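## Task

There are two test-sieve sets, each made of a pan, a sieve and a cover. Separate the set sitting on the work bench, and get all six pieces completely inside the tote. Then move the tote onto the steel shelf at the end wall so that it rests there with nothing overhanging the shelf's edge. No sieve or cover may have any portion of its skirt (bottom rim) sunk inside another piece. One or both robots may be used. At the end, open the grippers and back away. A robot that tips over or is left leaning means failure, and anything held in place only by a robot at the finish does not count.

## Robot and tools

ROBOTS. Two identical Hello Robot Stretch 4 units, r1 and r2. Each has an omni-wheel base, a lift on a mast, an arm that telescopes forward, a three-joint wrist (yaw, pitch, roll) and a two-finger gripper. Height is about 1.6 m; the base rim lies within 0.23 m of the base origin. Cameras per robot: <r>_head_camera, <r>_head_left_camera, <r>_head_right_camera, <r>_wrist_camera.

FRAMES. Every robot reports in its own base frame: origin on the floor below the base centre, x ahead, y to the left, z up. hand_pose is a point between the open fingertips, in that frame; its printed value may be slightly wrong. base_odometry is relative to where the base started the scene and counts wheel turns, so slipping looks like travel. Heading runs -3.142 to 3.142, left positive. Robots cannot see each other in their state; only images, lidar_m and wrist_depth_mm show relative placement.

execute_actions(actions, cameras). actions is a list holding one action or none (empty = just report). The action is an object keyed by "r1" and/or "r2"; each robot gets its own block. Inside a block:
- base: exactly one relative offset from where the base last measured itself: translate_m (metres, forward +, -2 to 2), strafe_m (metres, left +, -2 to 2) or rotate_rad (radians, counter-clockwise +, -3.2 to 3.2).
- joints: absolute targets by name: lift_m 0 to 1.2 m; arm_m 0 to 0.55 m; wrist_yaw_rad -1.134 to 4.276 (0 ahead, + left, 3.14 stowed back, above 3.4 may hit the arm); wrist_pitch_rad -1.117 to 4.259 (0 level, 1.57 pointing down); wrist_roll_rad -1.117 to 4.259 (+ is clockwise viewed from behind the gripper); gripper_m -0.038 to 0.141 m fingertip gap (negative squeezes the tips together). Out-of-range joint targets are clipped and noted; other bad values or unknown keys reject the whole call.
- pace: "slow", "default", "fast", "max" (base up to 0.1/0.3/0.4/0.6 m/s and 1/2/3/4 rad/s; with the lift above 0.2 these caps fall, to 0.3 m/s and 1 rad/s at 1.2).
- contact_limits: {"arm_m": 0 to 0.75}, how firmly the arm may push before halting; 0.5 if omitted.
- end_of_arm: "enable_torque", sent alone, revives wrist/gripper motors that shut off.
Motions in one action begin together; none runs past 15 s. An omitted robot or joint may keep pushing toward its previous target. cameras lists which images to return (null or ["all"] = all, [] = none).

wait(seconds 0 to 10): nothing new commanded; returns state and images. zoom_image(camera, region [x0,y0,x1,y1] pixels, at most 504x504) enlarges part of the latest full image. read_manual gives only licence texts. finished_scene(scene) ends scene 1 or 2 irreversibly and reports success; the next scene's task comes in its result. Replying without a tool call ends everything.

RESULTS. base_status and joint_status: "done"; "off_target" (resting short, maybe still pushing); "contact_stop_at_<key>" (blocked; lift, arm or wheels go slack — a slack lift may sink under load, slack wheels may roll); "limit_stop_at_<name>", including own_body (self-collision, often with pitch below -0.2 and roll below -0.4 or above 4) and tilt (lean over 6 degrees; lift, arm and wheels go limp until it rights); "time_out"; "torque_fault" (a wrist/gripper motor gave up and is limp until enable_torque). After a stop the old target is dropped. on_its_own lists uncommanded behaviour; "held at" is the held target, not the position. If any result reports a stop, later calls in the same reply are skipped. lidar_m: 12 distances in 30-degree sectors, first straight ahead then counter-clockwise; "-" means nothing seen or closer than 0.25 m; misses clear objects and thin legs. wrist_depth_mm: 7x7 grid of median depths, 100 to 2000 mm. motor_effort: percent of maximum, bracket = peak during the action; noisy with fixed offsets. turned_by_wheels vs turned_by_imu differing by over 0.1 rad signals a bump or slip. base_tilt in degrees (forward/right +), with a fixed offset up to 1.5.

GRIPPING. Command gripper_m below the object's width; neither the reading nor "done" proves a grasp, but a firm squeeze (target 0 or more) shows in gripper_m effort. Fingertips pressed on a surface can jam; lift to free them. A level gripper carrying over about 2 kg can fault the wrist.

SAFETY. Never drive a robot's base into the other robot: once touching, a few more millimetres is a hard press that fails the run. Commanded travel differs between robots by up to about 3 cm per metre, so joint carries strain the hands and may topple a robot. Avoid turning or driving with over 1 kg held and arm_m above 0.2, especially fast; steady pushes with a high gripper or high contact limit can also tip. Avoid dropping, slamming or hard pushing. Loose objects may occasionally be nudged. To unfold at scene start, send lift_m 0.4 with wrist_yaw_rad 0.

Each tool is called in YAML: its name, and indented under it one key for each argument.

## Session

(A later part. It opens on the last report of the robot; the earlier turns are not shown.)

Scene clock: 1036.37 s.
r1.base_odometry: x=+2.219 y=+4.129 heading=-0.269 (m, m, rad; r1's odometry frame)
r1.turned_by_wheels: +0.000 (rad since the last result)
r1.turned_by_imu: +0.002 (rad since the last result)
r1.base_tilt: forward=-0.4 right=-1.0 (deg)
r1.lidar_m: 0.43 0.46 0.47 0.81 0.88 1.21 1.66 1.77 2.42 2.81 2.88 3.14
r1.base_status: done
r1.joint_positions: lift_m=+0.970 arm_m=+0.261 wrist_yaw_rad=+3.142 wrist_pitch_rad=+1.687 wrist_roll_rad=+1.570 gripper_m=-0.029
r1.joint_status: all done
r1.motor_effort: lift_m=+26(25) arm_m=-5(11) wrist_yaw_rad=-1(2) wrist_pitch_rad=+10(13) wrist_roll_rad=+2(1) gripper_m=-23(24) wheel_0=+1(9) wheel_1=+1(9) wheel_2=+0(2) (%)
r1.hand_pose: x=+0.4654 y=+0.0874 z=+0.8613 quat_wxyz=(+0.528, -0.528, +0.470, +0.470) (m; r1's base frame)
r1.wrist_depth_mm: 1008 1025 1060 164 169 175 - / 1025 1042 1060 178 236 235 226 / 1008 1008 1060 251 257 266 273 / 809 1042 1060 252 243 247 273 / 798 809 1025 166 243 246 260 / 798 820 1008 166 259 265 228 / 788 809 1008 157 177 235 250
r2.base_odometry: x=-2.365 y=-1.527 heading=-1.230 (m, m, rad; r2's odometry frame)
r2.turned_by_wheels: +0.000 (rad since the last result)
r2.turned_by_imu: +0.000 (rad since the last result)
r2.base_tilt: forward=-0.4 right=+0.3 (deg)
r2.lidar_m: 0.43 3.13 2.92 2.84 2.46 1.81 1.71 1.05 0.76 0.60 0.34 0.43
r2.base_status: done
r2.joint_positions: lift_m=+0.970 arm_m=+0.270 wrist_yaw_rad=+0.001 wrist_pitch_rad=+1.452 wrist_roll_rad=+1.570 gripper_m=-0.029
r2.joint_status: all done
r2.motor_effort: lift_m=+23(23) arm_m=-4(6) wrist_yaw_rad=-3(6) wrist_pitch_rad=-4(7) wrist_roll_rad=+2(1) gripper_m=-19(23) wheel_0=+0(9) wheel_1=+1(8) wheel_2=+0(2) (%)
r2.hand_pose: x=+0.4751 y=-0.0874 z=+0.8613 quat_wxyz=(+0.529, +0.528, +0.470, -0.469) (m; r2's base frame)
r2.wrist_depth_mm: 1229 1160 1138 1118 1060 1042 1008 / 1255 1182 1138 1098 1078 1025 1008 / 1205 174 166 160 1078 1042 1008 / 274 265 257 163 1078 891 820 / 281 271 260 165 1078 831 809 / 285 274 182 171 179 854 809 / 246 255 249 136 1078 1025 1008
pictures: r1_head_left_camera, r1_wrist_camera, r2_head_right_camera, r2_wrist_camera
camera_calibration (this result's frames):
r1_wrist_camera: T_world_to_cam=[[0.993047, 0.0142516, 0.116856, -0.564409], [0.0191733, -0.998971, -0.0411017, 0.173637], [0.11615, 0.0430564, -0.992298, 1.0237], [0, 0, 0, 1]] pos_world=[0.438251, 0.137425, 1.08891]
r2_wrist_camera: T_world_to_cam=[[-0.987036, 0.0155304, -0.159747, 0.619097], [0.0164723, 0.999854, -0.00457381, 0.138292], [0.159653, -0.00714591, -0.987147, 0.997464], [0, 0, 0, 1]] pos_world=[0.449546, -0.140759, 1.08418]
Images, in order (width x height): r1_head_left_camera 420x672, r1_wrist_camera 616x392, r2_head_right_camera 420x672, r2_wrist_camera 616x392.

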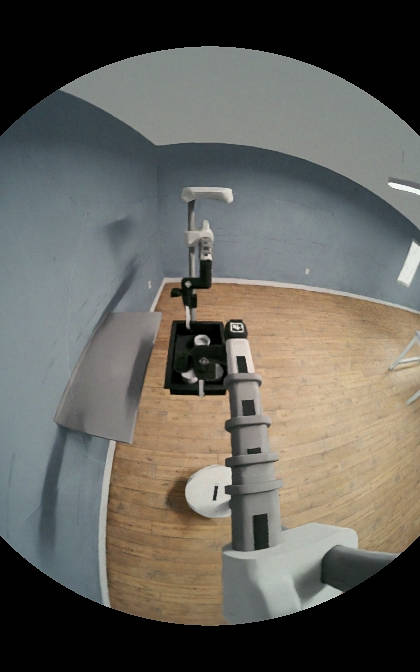

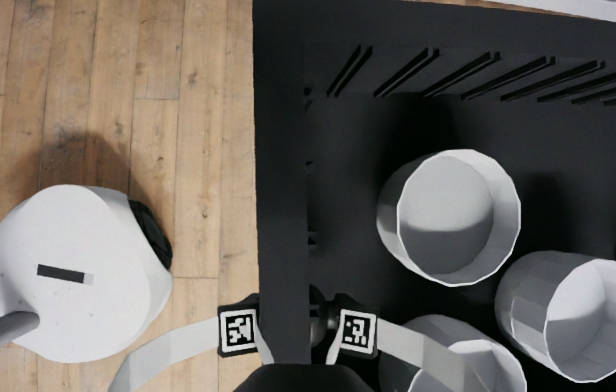

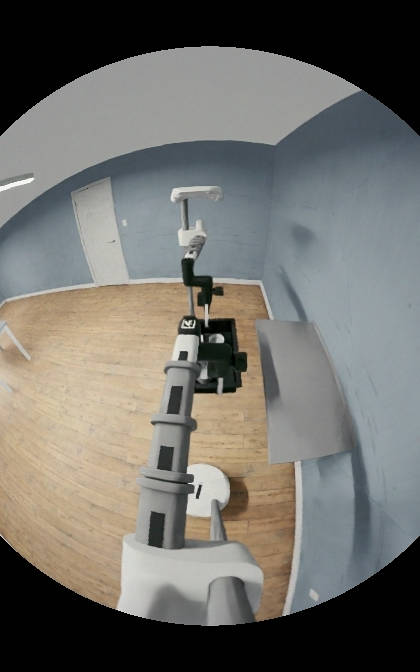

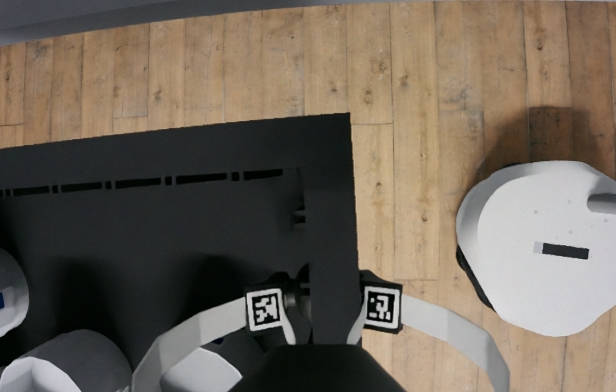

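execute_actions:
  actions:
    - {"r2": {"base": {"strafe_m": -0.1}, "pace": "slow"}, "r1": {"base": {"strafe_m": 0.1}, "pace": "slow"}}
  cameras: ["r2_wrist_camera", "r1_wrist_camera"]

Scene clock: 1052.30 s.
r1.base_odometry: x=+2.245 y=+4.225 heading=-0.269 (m, m, rad; r1's odometry frame)
r1.turned_by_wheels: +0.000 (rad since the last result)
r1.turned_by_imu: +0.000 (rad since the last result)
r1.base_tilt: forward=-0.4 right=-1.0 (deg)
r1.lidar_m: 0.45 0.42 0.34 0.73 0.77 1.10 1.68 1.77 2.41 2.85 2.99 3.18
r1.base_status: done
r1.joint_positions: lift_m=+0.970 arm_m=+0.261 wrist_yaw_rad=+3.142 wrist_pitch_rad=+1.687 wrist_roll_rad=+1.570 gripper_m=-0.029
r1.joint_status: not commanded
r1.motor_effort: lift_m=+25(25) arm_m=-5(5) wrist_yaw_rad=-4(2) wrist_pitch_rad=+11(11) wrist_roll_rad=+1(2) gripper_m=-23(24) wheel_0=-1(4) wheel_1=+4(8) wheel_2=+0(2) (%)
r1.hand_pose: x=+0.4652 y=+0.0874 z=+0.8613 quat_wxyz=(+0.528, -0.528, +0.470, +0.470) (m; r1's base frame)
r1.wrist_depth_mm: 340 330 324 164 170 175 - / 1008 1060 1060 179 235 232 226 / 1008 1042 1060 252 258 266 274 / 809 1008 1060 251 243 247 274 / 798 820 1025 178 243 245 273 / 798 809 1008 166 259 264 226 / 798 798 991 158 178 240 249
r2.base_odometry: x=-2.459 y=-1.560 heading=-1.230 (m, m, rad; r2's odometry frame)
r2.turned_by_wheels: +0.000 (rad since the last result)
r2.turned_by_imu: -0.001 (rad since the last result)
r2.base_tilt: forward=-0.4 right=+0.3 (deg)
r2.lidar_m: 0.42 3.12 3.03 2.95 2.43 1.76 1.74 0.95 0.66 0.59 0.27 0.32
r2.base_status: done
r2.joint_positions: lift_m=+0.970 arm_m=+0.270 wrist_yaw_rad=+0.001 wrist_pitch_rad=+1.452 wrist_roll_rad=+1.570 gripper_m=-0.029
r2.joint_status: not commanded
r2.motor_effort: lift_m=+23(23) arm_m=-4(4) wrist_yaw_rad=-2(3) wrist_pitch_rad=-6(5) wrist_roll_rad=+2(1) gripper_m=-18(20) wheel_0=+2(6) wheel_1=-1(0) wheel_2=-1(3) (%)
r2.hand_pose: x=+0.4749 y=-0.0874 z=+0.8613 quat_wxyz=(+0.529, +0.528, +0.470, -0.469) (m; r2's base frame)
r2.wrist_depth_mm: 357 347 334 322 310 301 293 / 359 345 336 324 314 304 294 / 368 174 167 161 1060 1025 1008 / 273 265 257 163 1078 878 820 / 279 271 262 180 1078 842 820 / 282 274 183 172 178 854 820 / 244 256 249 120 1078 1042 1008
pictures: r1_wrist_camera, r2_wrist_camera
camera_calibration (this result's frames):
r1_wrist_camera: T_world_to_cam=[[0.993104, 0.0143581, 0.116358, -0.56384], [0.0192597, -0.998969, -0.0411111, 0.173611], [0.115648, 0.0430687, -0.992356, 1.02399], [0, 0, 0, 1]] pos_world=[0.438186, 0.137425, 1.08891]
r2_wrist_camera: T_world_to_cam=[[-0.987101, 0.0157191, -0.159326, 0.618609], [0.0166616, 0.999851, -0.00458139, 0.138218], [0.159231, -0.00717693, -0.987215, 0.997733], [0, 0, 0, 1]] pos_world=[0.449457, -0.140761, 1.08417]
Images, in order (width x height): r1_wrist_camera 616x392, r2_wrist_camera 616x392.

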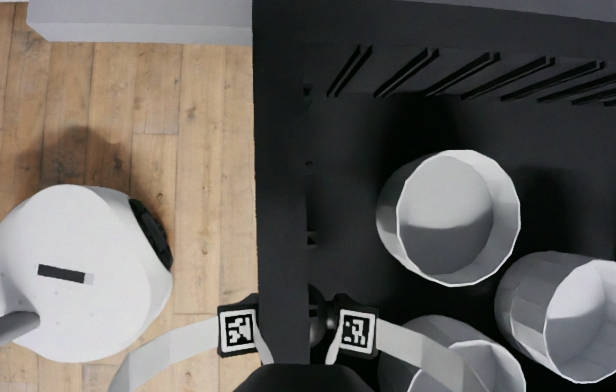

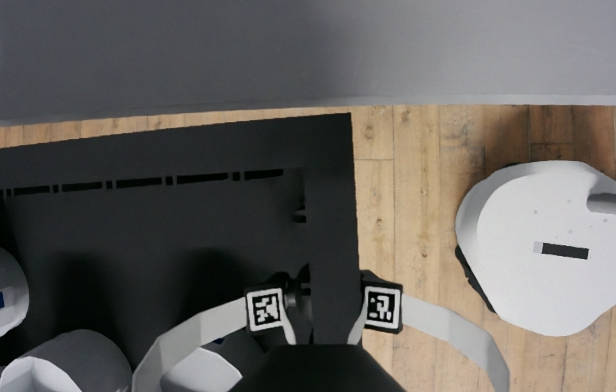

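execute_actions:
  actions:
    - {"r2": {"base": {"strafe_m": -0.31}, "joints": {"arm_m": 0.266}}, "r1": {"base": {"strafe_m": 0.31}, "joints": {"arm_m": 0.257}}}
  cameras: ["r2_wrist_camera", "r1_wrist_camera", "r1_head_left_camera", "r2_head_right_camera"]

Scene clock: 1064.70 s.
r1.base_odometry: x=+2.328 y=+4.524 heading=-0.269 (m, m, rad; r1's odometry frame)
r1.turned_by_wheels: +0.000 (rad since the last result)
r1.turned_by_imu: +0.000 (rad since the last result)
r1.base_tilt: forward=-0.4 right=-1.0 (deg)
r1.lidar_m: 0.25 0.25 0.32 0.39 0.43 0.65 1.66 1.77 2.44 3.21 3.33 3.17
r1.base_status: done
r1.joint_positions: lift_m=+0.970 arm_m=+0.258 wrist_yaw_rad=+3.142 wrist_pitch_rad=+1.688 wrist_roll_rad=+1.570 gripper_m=-0.029
r1.joint_status: all done
r1.motor_effort: lift_m=+25(25) arm_m=-6(1) wrist_yaw_rad=-2(1) wrist_pitch_rad=+8(12) wrist_roll_rad=+1(2) gripper_m=-22(23) wheel_0=+0(9) wheel_1=+2(6) wheel_2=+0(1) (%)
r1.hand_pose: x=+0.4626 y=+0.0874 z=+0.8614 quat_wxyz=(+0.528, -0.529, +0.470, +0.470) (m; r1's base frame)
r1.wrist_depth_mm: 306 315 324 164 169 174 - / 303 310 319 178 234 223 227 / 300 310 317 250 257 265 272 / 300 309 315 164 243 246 274 / 297 304 312 165 245 246 274 / 297 303 306 166 258 265 227 / 294 297 306 156 177 229 250
r2.base_odometry: x=-2.752 y=-1.664 heading=-1.230 (m, m, rad; r2's odometry frame)
r2.turned_by_wheels: +0.000 (rad since the last result)
r2.turned_by_imu: -0.001 (rad since the last result)
r2.base_tilt: forward=-0.5 right=+0.3 (deg)
r2.lidar_m: 0.25 0.25 3.36 3.26 2.45 1.79 1.28 0.49 0.34 0.32 0.25 0.25
r2.base_status: done
r2.joint_positions: lift_m=+0.970 arm_m=+0.267 wrist_yaw_rad=+0.001 wrist_pitch_rad=+1.451 wrist_roll_rad=+1.570 gripper_m=-0.029
r2.joint_status: all done
r2.motor_effort: lift_m=+23(24) arm_m=-5(5) wrist_yaw_rad=-3(2) wrist_pitch_rad=-4(6) wrist_roll_rad=+1(2) gripper_m=-19(19) wheel_0=-2(9) wheel_1=+1(9) wheel_2=+1(1) (%)
r2.hand_pose: x=+0.4723 y=-0.0874 z=+0.8613 quat_wxyz=(+0.529, +0.529, +0.470, -0.469) (m; r2's base frame)
r2.wrist_depth_mm: 357 345 334 322 312 300 293 / 359 347 334 324 312 303 296 / 355 173 167 160 314 304 296 / 274 264 256 162 314 304 297 / 279 271 262 164 315 304 297 / 285 274 182 167 178 304 298 / 245 254 249 136 315 301 297
pictures: r1_head_left_camera, r1_wrist_camera, r2_head_right_camera, r2_wrist_camera
camera_calibration (this result's frames):
r1_wrist_camera: T_world_to_cam=[[0.992947, 0.0142879, 0.117693, -0.562385], [0.0192444, -0.99897, -0.0410859, 0.173645], [0.116985, 0.043061, -0.9922, 1.02358], [0, 0, 0, 1]] pos_world=[0.435335, 0.137425, 1.08892]
r2_wrist_camera: T_world_to_cam=[[-0.986918, 0.0156663, -0.160459, 0.616931], [0.0166131, 0.999852, -0.00456097, 0.138265], [0.160364, -0.00716703, -0.987032, 0.997494], [0, 0, 0, 1]] pos_world=[0.446601, -0.14076, 1.08418]
Images, in order (width x height): r1_head_left_camera 420x672, r1_wrist_camera 616x392, r2_head_right_camera 420x672, r2_wrist_camera 616x392.

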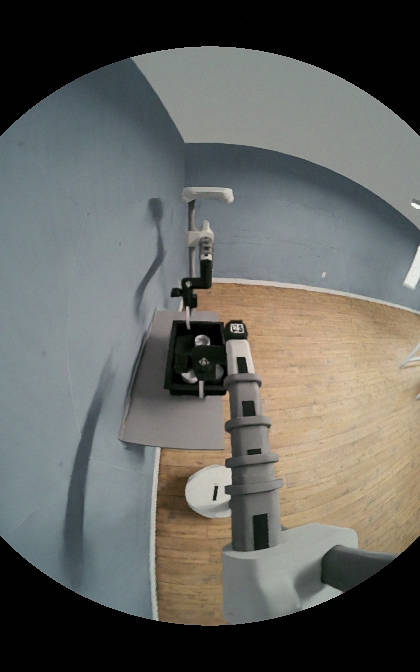

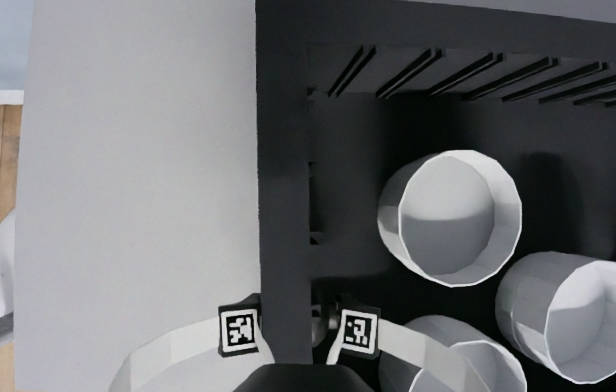

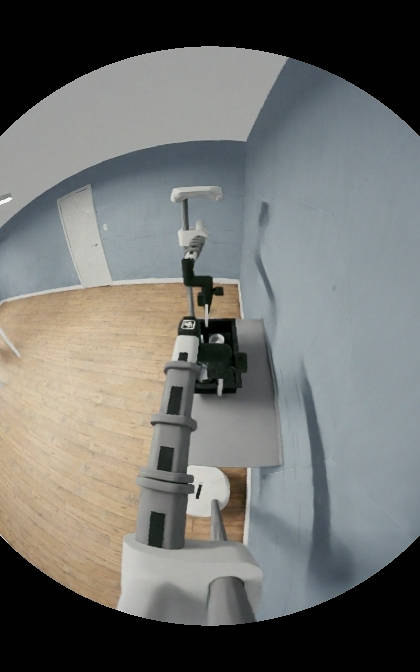

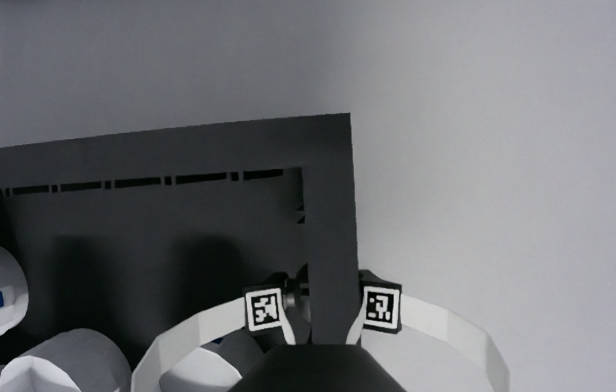

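execute_actions:
  actions:
    - {"r2": {"base": {"strafe_m": -0.07}, "pace": "slow"}, "r1": {"base": {"strafe_m": 0.07}, "pace": "slow"}}
  cameras: ["r2_wrist_camera", "r1_head_right_camera", "r2_head_left_camera", "r2_head_right_camera"]

Scene clock: 1074.70 s.
r1.base_odometry: x=+2.346 y=+4.592 heading=-0.269 (m, m, rad; r1's odometry frame)
r1.turned_by_wheels: +0.000 (rad since the last result)
r1.turned_by_imu: -0.001 (rad since the last result)
r1.base_tilt: forward=-0.3 right=-1.0 (deg)
r1.lidar_m: 0.25 0.25 0.31 0.34 0.39 0.52 1.59 1.75 2.46 3.26 3.36 3.20
r1.base_status: done
r1.joint_positions: lift_m=+0.970 arm_m=+0.258 wrist_yaw_rad=+3.142 wrist_pitch_rad=+1.688 wrist_roll_rad=+1.570 gripper_m=-0.029
r1.joint_status: not commanded
r1.motor_effort: lift_m=+25(25) arm_m=-6(6) wrist_yaw_rad=-1(2) wrist_pitch_rad=+8(9) wrist_roll_rad=+2(3) gripper_m=-24(23) wheel_0=-1(7) wheel_1=+3(5) wheel_2=+0(1) (%)
r1.hand_pose: x=+0.4625 y=+0.0874 z=+0.8614 quat_wxyz=(+0.528, -0.529, +0.470, +0.470) (m; r1's base frame)
r1.wrist_depth_mm: 307 312 322 164 169 175 - / 304 314 319 178 234 223 226 / 303 309 317 251 257 265 272 / 301 309 314 165 243 246 272 / 298 307 312 165 243 245 272 / 296 303 309 166 258 265 228 / 296 297 307 156 177 235 249
r2.base_odometry: x=-2.818 y=-1.687 heading=-1.230 (m, m, rad; r2's odometry frame)
r2.turned_by_wheels: +0.000 (rad since the last result)
r2.turned_by_imu: -0.001 (rad since the last result)
r2.base_tilt: forward=-0.4 right=+0.3 (deg)
r2.lidar_m: 0.25 0.25 3.47 3.34 2.44 1.80 1.02 0.38 0.29 0.25 0.25 0.25
r2.base_status: done
r2.joint_positions: lift_m=+0.970 arm_m=+0.267 wrist_yaw_rad=+0.001 wrist_pitch_rad=+1.451 wrist_roll_rad=+1.570 gripper_m=-0.029
r2.joint_status: not commanded
r2.motor_effort: lift_m=+23(23) arm_m=-5(4) wrist_yaw_rad=-2(2) wrist_pitch_rad=-5(5) wrist_roll_rad=+2(2) gripper_m=-19(18) wheel_0=+2(6) wheel_1=+0(7) wheel_2=+0(0) (%)
r2.hand_pose: x=+0.4723 y=-0.0874 z=+0.8613 quat_wxyz=(+0.529, +0.529, +0.470, -0.469) (m; r2's base frame)
r2.wrist_depth_mm: 334 332 327 320 312 301 294 / 359 349 334 324 312 301 294 / 355 173 166 161 312 303 296 / 273 264 257 162 315 303 296 / 281 271 262 164 314 304 297 / 283 274 182 168 178 303 297 / 245 256 248 137 315 301 298
pictures: r1_head_right_camera, r2_head_left_camera, r2_head_right_camera, r2_wrist_camera
camera_calibration (this result's frames):
r2_wrist_camera: T_world_to_cam=[[-0.986954, 0.0156662, -0.160235, 0.616684], [0.0166121, 0.999852, -0.00456502, 0.13827], [0.16014, -0.00716731, -0.987068, 0.997635], [0, 0, 0, 1]] pos_world=[0.44658, -0.14076, 1.08418]
Images, in order (width x height): r1_head_right_camera 420x672, r2_head_left_camera 420x672, r2_head_right_camera 420x672, r2_wrist_camera 616x392.

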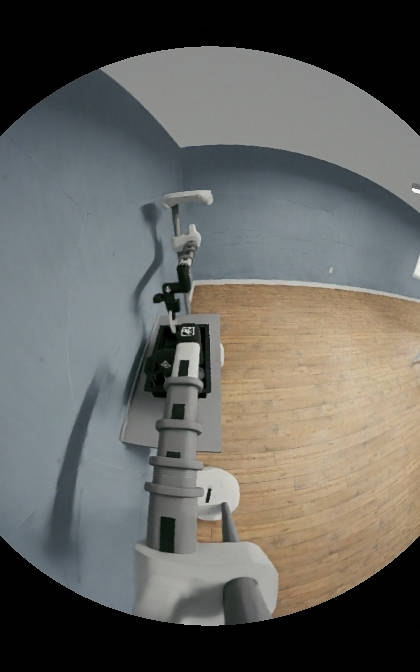

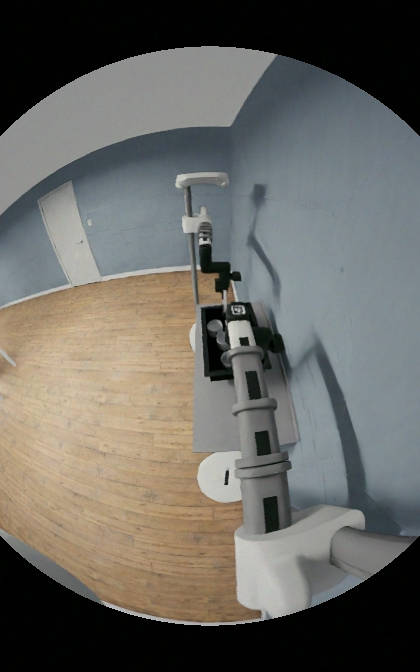

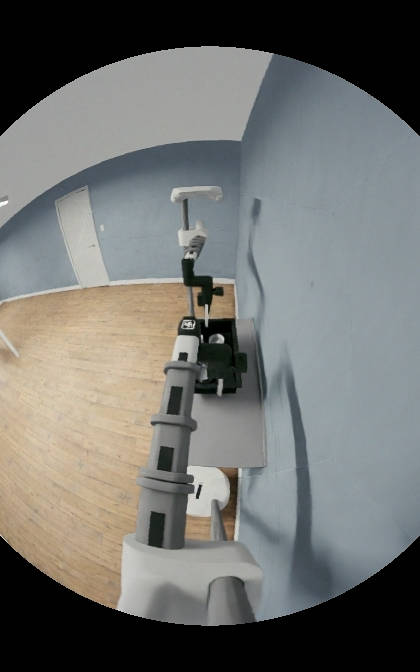

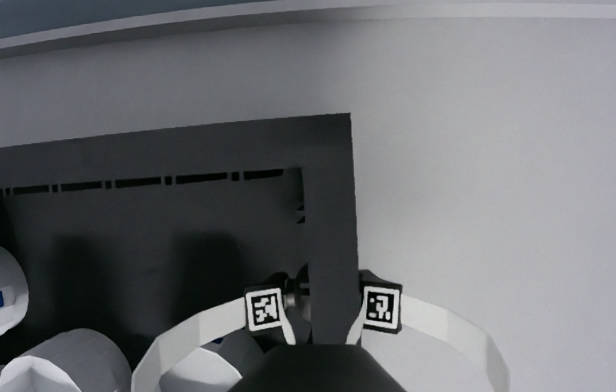

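execute_actions:
  actions:
    - {"r2": {"base": {"strafe_m": -0.03}, "joints": {"lift_m": 0.92}, "pace": "slow"}, "r1": {"base": {"strafe_m": 0.03}, "joints": {"lift_m": 0.92}, "pace": "slow"}}
  cameras: []

execute_actions:
  actions:
    - {"r2": {"joints": {"lift_m": 0.91}, "pace": "slow"}, "r1": {"joints": {"lift_m": 0.91}, "pace": "slow"}}
  cameras: ["r2_wrist_camera", "r1_wrist_camera"]

Scene clock: 1086.20 s.
r1.base_odometry: x=+2.354 y=+4.620 heading=-0.268 (m, m, rad; r1's odometry frame)
r1.turned_by_wheels: +0.000 (rad since the last result)
r1.turned_by_imu: -0.001 (rad since the last result)
r1.base_tilt: forward=-0.4 right=-1.0 (deg)
r1.lidar_m: 0.25 0.25 0.33 0.31 0.35 0.51 1.44 1.76 2.43 3.30 3.45 0.27
r1.base_status: done
r1.joint_positions: lift_m=+0.920 arm_m=+0.258 wrist_yaw_rad=+3.142 wrist_pitch_rad=+1.688 wrist_roll_rad=+1.570 gripper_m=-0.029
r1.joint_status: all done
r1.motor_effort: lift_m=+21(21) arm_m=-6(5) wrist_yaw_rad=-3(2) wrist_pitch_rad=+9(10) wrist_roll_rad=+2(2) gripper_m=-23(24) wheel_0=-1(7) wheel_1=+3(11) wheel_2=+0(0) (%)
r1.hand_pose: x=+0.4625 y=+0.0874 z=+0.8117 quat_wxyz=(+0.528, -0.529, +0.470, +0.470) (m; r1's base frame)
r1.wrist_depth_mm: 260 264 271 164 170 175 - / 257 264 270 177 235 224 225 / 256 263 267 249 258 265 271 / 255 260 266 164 244 247 273 / 252 258 265 166 243 245 274 / 250 257 260 166 258 264 228 / 249 252 257 157 178 235 249
r2.base_odometry: x=-2.846 y=-1.697 heading=-1.230 (m, m, rad; r2's odometry frame)
r2.turned_by_wheels: +0.000 (rad since the last result)
r2.turned_by_imu: -0.001 (rad since the last result)
r2.base_tilt: forward=-0.5 right=+0.4 (deg)
r2.lidar_m: 0.25 0.25 3.48 3.36 2.45 1.80 0.88 0.34 0.25 0.25 0.25 0.25
r2.base_status: done
r2.joint_positions: lift_m=+0.920 arm_m=+0.267 wrist_yaw_rad=+0.001 wrist_pitch_rad=+1.451 wrist_roll_rad=+1.570 gripper_m=-0.029
r2.joint_status: all done
r2.motor_effort: lift_m=+15(18) arm_m=-5(5) wrist_yaw_rad=-3(2) wrist_pitch_rad=-5(4) wrist_roll_rad=+2(1) gripper_m=-18(23) wheel_0=+2(6) wheel_1=+0(3) wheel_2=+0(3) (%)
r2.hand_pose: x=+0.4722 y=-0.0874 z=+0.8120 quat_wxyz=(+0.529, +0.529, +0.470, -0.469) (m; r2's base frame)
r2.wrist_depth_mm: 274 268 268 265 260 252 - / 304 293 282 273 264 255 249 / 301 173 166 160 265 256 250 / 274 265 257 163 266 256 251 / 279 271 262 165 265 257 251 / 285 273 182 169 178 256 251 / 245 255 248 137 266 255 -
pictures: none
No camera images: the call's "cameras" was empty. Leave "cameras" out to get every camera's image.

Scene clock: 1086.93 s.
r1.base_odometry: x=+2.354 y=+4.620 heading=-0.268 (m, m, rad; r1's odometry frame)
r1.turned_by_wheels: +0.000 (rad since the last result)
r1.turned_by_imu: +0.000 (rad since the last result)
r1.base_tilt: forward=-0.4 right=-1.0 (deg)
r1.lidar_m: 0.25 0.25 0.34 0.31 0.32 0.48 1.44 1.75 2.42 3.28 3.42 0.25
r1.base_status: not commanded
r1.joint_positions: lift_m=+0.910 arm_m=+0.258 wrist_yaw_rad=+3.142 wrist_pitch_rad=+1.688 wrist_roll_rad=+1.570 gripper_m=-0.029
r1.joint_status: all done
r1.motor_effort: lift_m=+21(20) arm_m=-6(5) wrist_yaw_rad=-2(3) wrist_pitch_rad=+8(9) wrist_roll_rad=+0(2) gripper_m=-24(22) wheel_0=-1(1) wheel_1=+3(3) wheel_2=+0(0) (%)
r1.hand_pose: x=+0.4625 y=+0.0874 z=+0.8017 quat_wxyz=(+0.528, -0.529, +0.470, +0.470) (m; r1's base frame)
r1.wrist_depth_mm: 249 256 262 165 171 176 - / 249 254 260 179 233 224 225 / 248 253 259 253 259 267 273 / 246 250 257 167 244 247 272 / 243 250 255 165 244 248 273 / 240 247 251 166 258 265 229 / 240 242 251 156 178 235 249
r2.base_odometry: x=-2.846 y=-1.697 heading=-1.230 (m, m, rad; r2's odometry frame)
r2.turned_by_wheels: +0.000 (rad since the last result)
r2.turned_by_imu: +0.000 (rad since the last result)
r2.base_tilt: forward=-0.5 right=+0.3 (deg)
r2.lidar_m: 0.25 0.25 3.48 3.33 2.47 1.83 0.89 0.32 0.25 0.25 0.25 0.25
r2.base_status: not commanded
r2.joint_positions: lift_m=+0.910 arm_m=+0.267 wrist_yaw_rad=+0.001 wrist_pitch_rad=+1.451 wrist_roll_rad=+1.570 gripper_m=-0.029
r2.joint_status: all done
r2.motor_effort: lift_m=+15(12) arm_m=-4(5) wrist_yaw_rad=-2(2) wrist_pitch_rad=-5(4) wrist_roll_rad=+1(2) gripper_m=-19(18) wheel_0=+2(2) wheel_1=+0(0) wheel_2=+0(0) (%)
r2.hand_pose: x=+0.4722 y=-0.0874 z=+0.8020 quat_wxyz=(+0.529, +0.529, +0.470, -0.469) (m; r2's base frame)
r2.wrist_depth_mm: 265 263 265 260 252 244 - / 293 282 271 263 254 246 239 / 181 175 167 161 255 247 240 / 276 265 258 163 255 247 240 / 281 271 262 165 255 248 242 / 283 274 182 171 179 248 242 / 245 256 248 136 256 246 -
pictures: r1_wrist_camera, r2_wrist_camera
camera_calibration (this result's frames):
r1_wrist_camera: T_world_to_cam=[[0.992995, 0.0142878, 0.117285, -0.55492], [0.0192275, -0.99897, -0.0410936, 0.17121], [0.116577, 0.0430609, -0.992248, 0.964617], [0, 0, 0, 1]] pos_world=[0.435289, 0.137425, 1.02926]
r2_wrist_camera: T_world_to_cam=[[-0.986983, 0.0156664, -0.160062, 0.606999], [0.0166115, 0.999852, -0.00456812, 0.138003], [0.159967, -0.00716752, -0.987096, 0.939201], [0, 0, 0, 1]] pos_world=[0.446564, -0.14076, 1.02487]
Images, in order (width x height): r1_wrist_camera 616x392, r2_wrist_camera 616x392.

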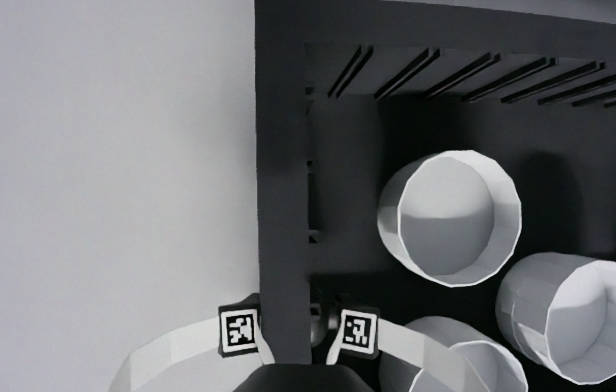

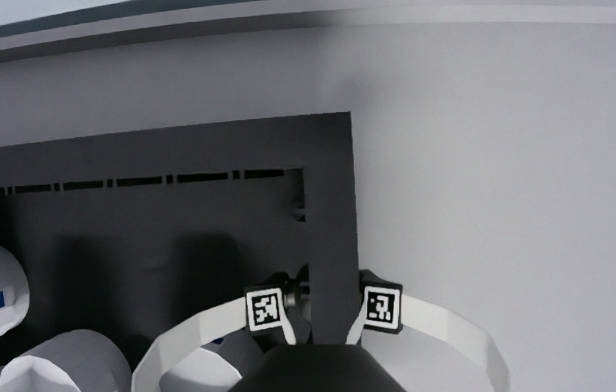

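execute_actions:
  actions:
    - {"r2": {"joints": {"lift_m": 0.906, "gripper_m": 0.02}, "pace": "slow"}, "r1": {"joints": {"lift_m": 0.906, "gripper_m": 0.02}, "pace": "slow"}}
  cameras: ["r2_wrist_camera", "r1_wrist_camera"]

Scene clock: 1093.20 s.
r1.base_odometry: x=+2.354 y=+4.620 heading=-0.268 (m, m, rad; r1's odometry frame)
r1.turned_by_wheels: +0.000 (rad since the last result)
r1.turned_by_imu: -0.001 (rad since the last result)
r1.base_tilt: forward=-0.4 right=-1.0 (deg)
r1.lidar_m: 0.25 0.25 0.34 0.31 0.34 0.50 1.41 1.75 2.46 3.29 3.45 0.25
r1.base_status: not commanded
r1.joint_positions: lift_m=+0.906 arm_m=+0.258 wrist_yaw_rad=+3.143 wrist_pitch_rad=+1.686 wrist_roll_rad=+1.571 gripper_m=+0.020
r1.joint_status: all done
r1.motor_effort: lift_m=+20(22) arm_m=-4(5) wrist_yaw_rad=-6(6) wrist_pitch_rad=+12(17) wrist_roll_rad=+1(4) gripper_m=-6(21) wheel_0=-1(1) wheel_1=+3(3) wheel_2=+0(0) (%)
r1.hand_pose: x=+0.4618 y=+0.0875 z=+0.7977 quat_wxyz=(+0.528, -0.529, +0.470, +0.471) (m; r1's base frame)
r1.wrist_depth_mm: 247 252 258 177 181 187 - / 246 252 257 193 232 224 226 / 245 250 256 260 268 274 282 / 241 249 255 258 250 253 281 / 240 246 253 172 250 250 277 / 238 244 249 170 260 267 236 / 239 242 247 157 182 241 250
r2.base_odometry: x=-2.846 y=-1.697 heading=-1.230 (m, m, rad; r2's odometry frame)
r2.turned_by_wheels: +0.000 (rad since the last result)
r2.turned_by_imu: -0.001 (rad since the last result)
r2.base_tilt: forward=-0.5 right=+0.4 (deg)
r2.lidar_m: 0.25 0.25 3.49 3.37 2.46 1.81 0.92 0.37 0.25 0.25 0.25 0.25
r2.base_status: not commanded
r2.joint_positions: lift_m=+0.906 arm_m=+0.267 wrist_yaw_rad=-0.001 wrist_pitch_rad=+1.453 wrist_roll_rad=+1.571 gripper_m=+0.020
r2.joint_status: all done
r2.motor_effort: lift_m=+14(13) arm_m=-3(4) wrist_yaw_rad=+3(3) wrist_pitch_rad=-10(13) wrist_roll_rad=+1(2) gripper_m=-8(20) wheel_0=+1(2) wheel_1=+0(0) wheel_2=-1(1) (%)
r2.hand_pose: x=+0.4712 y=-0.0875 z=+0.7980 quat_wxyz=(+0.528, +0.529, +0.470, -0.470) (m; r2's base frame)
r2.wrist_depth_mm: 262 259 262 258 250 241 - / 289 279 268 259 251 243 236 / 286 185 178 170 252 244 237 / 283 274 266 171 253 245 239 / 289 278 268 172 252 245 239 / 290 279 191 174 186 244 239 / 255 265 242 119 254 242 -
pictures: r1_wrist_camera, r2_wrist_camera
camera_calibration (this result's frames):
r1_wrist_camera: T_world_to_cam=[[0.993124, 0.0152666, 0.116069, -0.552908], [0.0201635, -0.99895, -0.0411331, 0.170694], [0.11532, 0.0431906, -0.992389, 0.961402], [0, 0, 0, 1]] pos_world=[0.434795, 0.137432, 1.02528]
r2_wrist_camera: T_world_to_cam=[[-0.987263, 0.018286, -0.158041, 0.604093], [0.0192491, 0.999804, -0.00456506, 0.136831], [0.157926, -0.00754906, -0.987422, 0.936556], [0, 0, 0, 1]] pos_world=[0.445858, -0.140781, 1.02087]
Images, in order (width x height): r1_wrist_camera 616x392, r2_wrist_camera 616x392.

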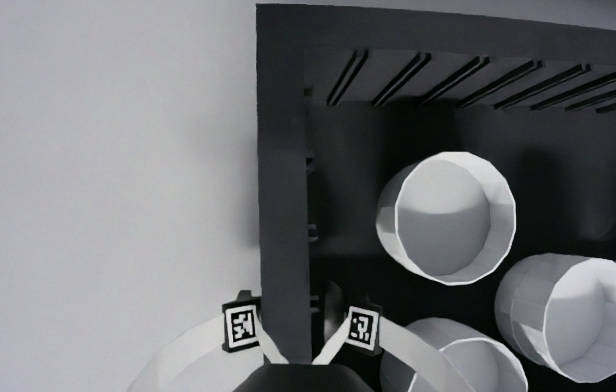

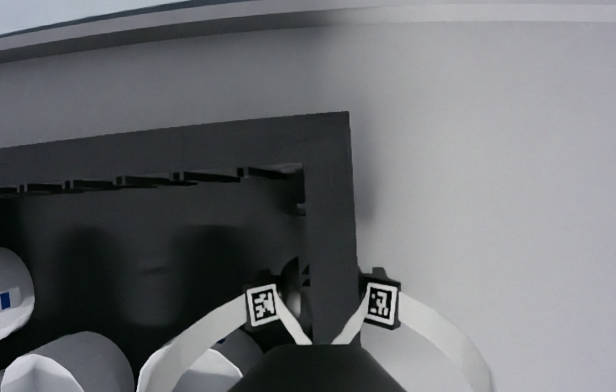

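execute_actions:
  actions:
    - {"r2": {"joints": {"arm_m": 0.252, "gripper_m": 0.055}, "pace": "slow"}, "r1": {"joints": {"arm_m": 0.241, "gripper_m": 0.055}, "pace": "slow"}}
  cameras: ["r2_wrist_camera", "r1_wrist_camera"]

Scene clock: 1100.07 s.
r1.base_odometry: x=+2.354 y=+4.620 heading=-0.268 (m, m, rad; r1's odometry frame)
r1.turned_by_wheels: +0.000 (rad since the last result)
r1.turned_by_imu: -0.001 (rad since the last result)
r1.base_tilt: forward=-0.4 right=-1.0 (deg)
r1.lidar_m: 0.25 0.25 0.34 0.30 0.33 0.48 1.42 1.76 2.45 3.29 3.44 0.25
r1.base_status: not commanded
r1.joint_positions: lift_m=+0.906 arm_m=+0.242 wrist_yaw_rad=+3.142 wrist_pitch_rad=+1.689 wrist_roll_rad=+1.571 gripper_m=+0.055
r1.joint_status: all done
r1.motor_effort: lift_m=+20(21) arm_m=-5(7) wrist_yaw_rad=-2(6) wrist_pitch_rad=+4(13) wrist_roll_rad=+0(3) gripper_m=-3(6) wheel_0=-1(1) wheel_1=+3(3) wheel_2=+0(0) (%)
r1.hand_pose: x=+0.4470 y=+0.0874 z=+0.7978 quat_wxyz=(+0.529, -0.529, +0.469, +0.470) (m; r1's base frame)
r1.wrist_depth_mm: 248 253 260 179 182 187 - / 245 251 258 178 230 230 229 / 243 252 256 176 270 276 285 / 242 248 254 175 264 253 283 / 241 247 253 173 263 253 276 / 238 245 214 172 217 270 236 / 238 241 250 144 235 243 236
r2.base_odometry: x=-2.846 y=-1.697 heading=-1.230 (m, m, rad; r2's odometry frame)
r2.turned_by_wheels: +0.000 (rad since the last result)
r2.turned_by_imu: -0.001 (rad since the last result)
r2.base_tilt: forward=-0.5 right=+0.4 (deg)
r2.lidar_m: 0.25 0.25 3.46 3.36 2.48 1.79 0.88 0.34 0.25 0.25 0.25 0.25
r2.base_status: not commanded
r2.joint_positions: lift_m=+0.906 arm_m=+0.253 wrist_yaw_rad=-0.001 wrist_pitch_rad=+1.451 wrist_roll_rad=+1.571 gripper_m=+0.055
r2.joint_status: all done
r2.motor_effort: lift_m=+14(14) arm_m=-4(2) wrist_yaw_rad=+2(5) wrist_pitch_rad=-2(11) wrist_roll_rad=+1(1) gripper_m=-4(9) wheel_0=+2(2) wheel_1=+0(0) wheel_2=-1(1) (%)
r2.hand_pose: x=+0.4582 y=-0.0874 z=+0.7981 quat_wxyz=(+0.529, +0.529, +0.469, -0.469) (m; r2's base frame)
r2.wrist_depth_mm: 262 259 262 257 250 241 - / 290 279 270 259 251 243 237 / 193 186 178 173 252 244 238 / 285 274 267 173 253 244 237 / 289 278 270 173 253 245 238 / 291 279 200 173 192 244 240 / 253 260 252 120 253 243 -
pictures: r1_wrist_camera, r2_wrist_camera
camera_calibration (this result's frames):
r1_wrist_camera: T_world_to_cam=[[0.9928, 0.0141068, 0.118947, -0.540258], [0.0191171, -0.998973, -0.0410864, 0.171393], [0.118245, 0.0430645, -0.99205, 0.961642], [0, 0, 0, 1]] pos_world=[0.419383, 0.137425, 1.0253]
r2_wrist_camera: T_world_to_cam=[[-0.986862, 0.0177241, -0.16059, 0.593098], [0.0186911, 0.999815, -0.0045129, 0.137276], [0.160481, -0.00745522, -0.987011, 0.937202], [0, 0, 0, 1]] pos_world=[0.432338, -0.140776, 1.02089]
Images, in order (width x height): r1_wrist_camera 616x392, r2_wrist_camera 616x392.

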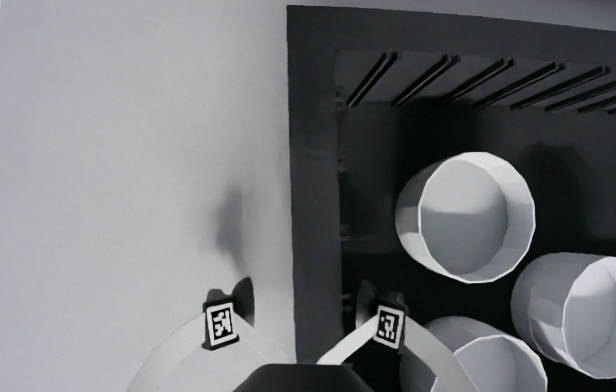

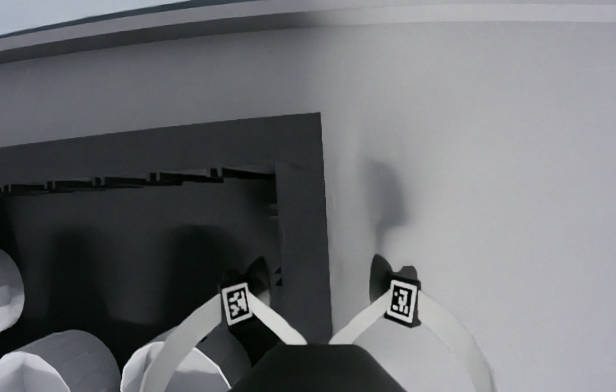

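execute_actions:
  actions:
    - {"r2": {"joints": {"lift_m": 1.03}}, "r1": {"joints": {"lift_m": 1.03}}}
  cameras: []

execute_actions:
  actions:
    - {"r2": {"base": {"translate_m": -0.25}, "joints": {"arm_m": 0.0, "wrist_roll_rad": 0.0, "wrist_pitch_rad": 0.75}}, "r1": {"base": {"translate_m": -0.25}, "joints": {"arm_m": 0.0}}}
  cameras: ["r2_wrist_camera", "r1_head_camera", "r2_head_camera"]

Scene clock: 1106.17 s.
r1.base_odometry: x=+2.354 y=+4.620 heading=-0.268 (m, m, rad; r1's odometry frame)
r1.turned_by_wheels: +0.000 (rad since the last result)
r1.turned_by_imu: -0.001 (rad since the last result)
r1.base_tilt: forward=-0.4 right=-1.0 (deg)
r1.lidar_m: 0.25 0.25 0.33 0.32 0.34 0.48 1.43 1.73 2.45 3.26 3.45 0.26
r1.base_status: not commanded
r1.joint_positions: lift_m=+1.030 arm_m=+0.242 wrist_yaw_rad=+3.142 wrist_pitch_rad=+1.689 wrist_roll_rad=+1.571 gripper_m=+0.055
r1.joint_status: all done
r1.motor_effort: lift_m=+24(24) arm_m=-5(5) wrist_yaw_rad=-2(4) wrist_pitch_rad=+3(4) wrist_roll_rad=+1(0) gripper_m=-4(5) wheel_0=-1(1) wheel_1=+3(3) wheel_2=+0(0) (%)
r1.hand_pose: x=+0.4470 y=+0.0874 z=+0.9215 quat_wxyz=(+0.529, -0.529, +0.469, +0.470) (m; r1's base frame)
r1.wrist_depth_mm: 413 368 382 389 397 402 399 / 549 368 382 387 399 413 430 / 917 368 377 349 389 404 413 / 842 366 375 384 377 407 415 / 842 364 373 379 387 382 397 / 759 362 214 375 216 373 410 / 842 355 366 144 342 368 375
r2.base_odometry: x=-2.846 y=-1.697 heading=-1.230 (m, m, rad; r2's odometry frame)
r2.turned_by_wheels: +0.000 (rad since the last result)
r2.turned_by_imu: -0.001 (rad since the last result)
r2.base_tilt: forward=-0.5 right=+0.4 (deg)
r2.lidar_m: 0.25 0.25 3.46 3.38 2.42 1.80 0.92 0.33 0.25 0.25 0.25 0.25
r2.base_status: not commanded
r2.joint_positions: lift_m=+1.030 arm_m=+0.253 wrist_yaw_rad=+0.000 wrist_pitch_rad=+1.451 wrist_roll_rad=+1.571 gripper_m=+0.055
r2.joint_status: all done
r2.motor_effort: lift_m=+22(22) arm_m=-5(4) wrist_yaw_rad=+3(3) wrist_pitch_rad=-3(2) wrist_roll_rad=+1(2) gripper_m=-4(3) wheel_0=+2(2) wheel_1=+0(0) wheel_2=-1(1) (%)
r2.hand_pose: x=+0.4582 y=-0.0874 z=+0.9215 quat_wxyz=(+0.529, +0.529, +0.469, -0.469) (m; r2's base frame)
r2.wrist_depth_mm: 286 283 293 296 296 289 291 / 402 392 394 382 370 359 349 / 430 413 399 382 373 362 351 / 349 410 394 382 375 364 353 / 407 413 399 387 373 364 353 / 430 392 199 298 192 362 355 / 402 384 379 120 377 359 355
pictures: none
No camera images: the call's "cameras" was empty. Leave "cameras" out to get every camera's image.

Scene clock: 1108.47 s.
r1.base_odometry: x=+2.113 y=+4.687 heading=-0.269 (m, m, rad; r1's odometry frame)
r1.turned_by_wheels: +0.000 (rad since the last result)
r1.turned_by_imu: -0.001 (rad since the last result)
r1.base_tilt: forward=-0.4 right=-1.0 (deg)
r1.lidar_m: 0.44 0.48 0.33 0.31 0.36 0.52 1.41 1.49 2.12 3.35 3.43 3.42
r1.base_status: done
r1.joint_positions: lift_m=+1.030 arm_m=+0.002 wrist_yaw_rad=+3.142 wrist_pitch_rad=+1.690 wrist_roll_rad=+1.571 gripper_m=+0.055
r1.joint_status: all done
r1.motor_effort: lift_m=+23(24) arm_m=-5(4) wrist_yaw_rad=-1(2) wrist_pitch_rad=+4(3) wrist_roll_rad=+1(1) gripper_m=-4(4) wheel_0=-2(7) wheel_1=-1(6) wheel_2=+2(14) (%)
r1.hand_pose: x=+0.2066 y=+0.0874 z=+0.9216 quat_wxyz=(+0.529, -0.529, +0.469, +0.469) (m; r1's base frame)
r1.wrist_depth_mm: 445 439 449 449 439 424 407 / 609 621 627 627 615 554 427 / 1025 1042 1042 1042 1042 991 427 / 1060 1078 1098 1118 1160 1182 421 / 1042 878 917 1118 1138 1205 421 / 1025 878 214 1138 216 1205 413 / 1025 597 1078 144 1160 1160 410
r2.base_odometry: x=-2.929 y=-1.462 heading=-1.230 (m, m, rad; r2's odometry frame)
r2.turned_by_wheels: +0.000 (rad since the last result)
r2.turned_by_imu: -0.001 (rad since the last result)
r2.base_tilt: forward=-0.5 right=+0.3 (deg)
r2.lidar_m: 0.37 0.40 3.48 3.42 2.10 1.55 0.92 0.35 0.25 0.25 0.25 0.31
r2.base_status: done
r2.joint_positions: lift_m=+1.030 arm_m=+0.001 wrist_yaw_rad=+0.000 wrist_pitch_rad=+0.752 wrist_roll_rad=+0.000 gripper_m=+0.055
r2.joint_status: all done
r2.motor_effort: lift_m=+21(21) arm_m=-4(8) wrist_yaw_rad=+1(3) wrist_pitch_rad=-7(8) wrist_roll_rad=-1(7) gripper_m=+2(1) wheel_0=-1(4) wheel_1=+0(1) wheel_2=-2(9) (%)
r2.hand_pose: x=+0.3824 y=-0.0874 z=+1.0108 quat_wxyz=(+0.930, +0.000, +0.367, +0.000) (m; r2's base frame)
r2.wrist_depth_mm: - - - - 831 373 - / - - 866 878 809 379 266 / - - 715 715 691 384 270 / 1808 1756 627 621 615 387 270 / 1537 597 559 554 549 387 270 / 1366 496 199 492 193 355 267 / 1229 436 439 120 439 322 -
pictures: r1_head_camera, r2_head_camera, r2_wrist_camera
camera_calibration (this result's frames):
r2_wrist_camera: T_world_to_cam=[[0.017993, -0.998996, -0.0410233, -0.0415642], [-0.678066, 0.0179607, -0.734781, 1.05841], [0.73478, 0.0410374, -0.677062, 0.630742], [0, 0, 0, 1]] pos_world=[0.254964, -0.0864163, 1.20305]
Images, in order (width x height): r1_head_camera 420x560, r2_head_camera 420x560, r2_wrist_camera 616x392.

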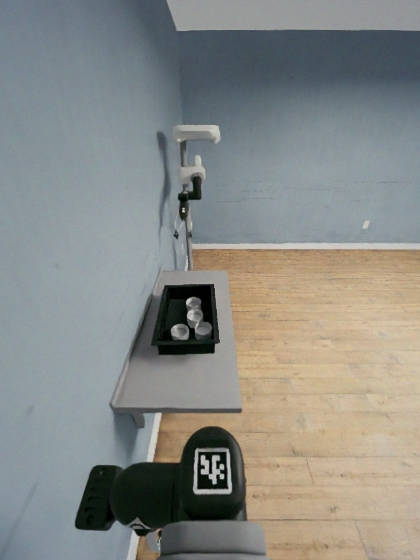

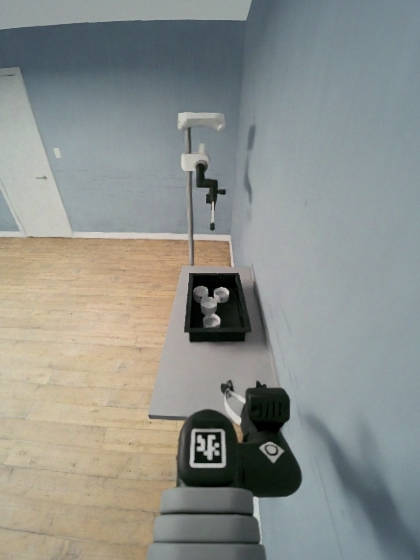

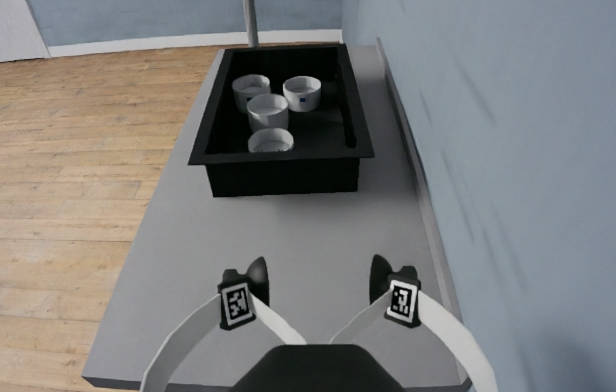

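zoom_image:
  camera: "r2_wrist_camera"
  region: [200, 50, 360, 170]

zoom_image:
  camera: "r2_head_camera"
  region: [175, 265, 260, 345]

zoom_image:
  camera: "r1_head_camera"
  region: [145, 275, 235, 360]

Region (200, 50, 360, 170) of r2_wrist_camera's 616x392 image, scaled by 3.150; it fills the top 378 rows of this view, and the rest is white.

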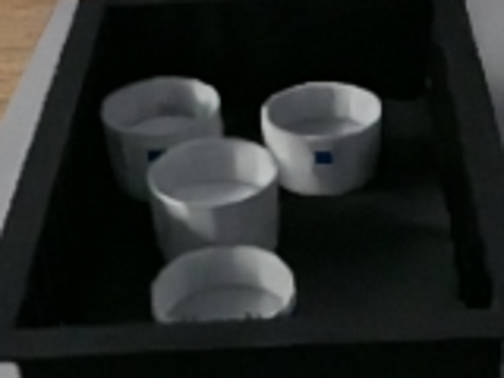

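Region (175, 265, 260, 345) of r2_head_camera's 420x560 image, scaled by 5.929, with more detail than that image has; it fills the top 474 rows of this view, and the rest is white.

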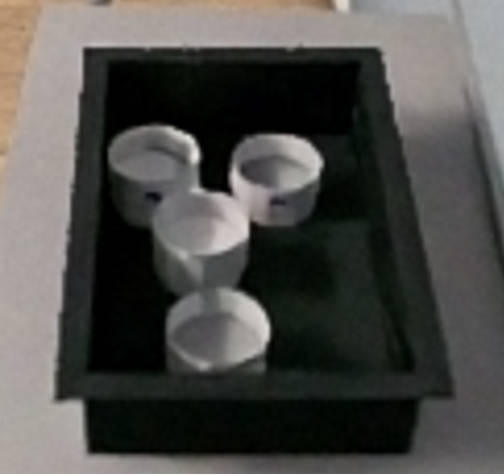

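Region (145, 275, 235, 360) of r1_head_camera's 420x560 image, scaled by 5.600, with more detail than that image has.

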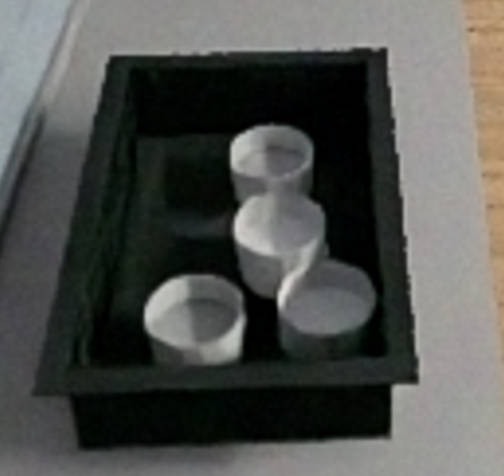

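finished_scene:
  scene: 1

The scene is finished: the task was done.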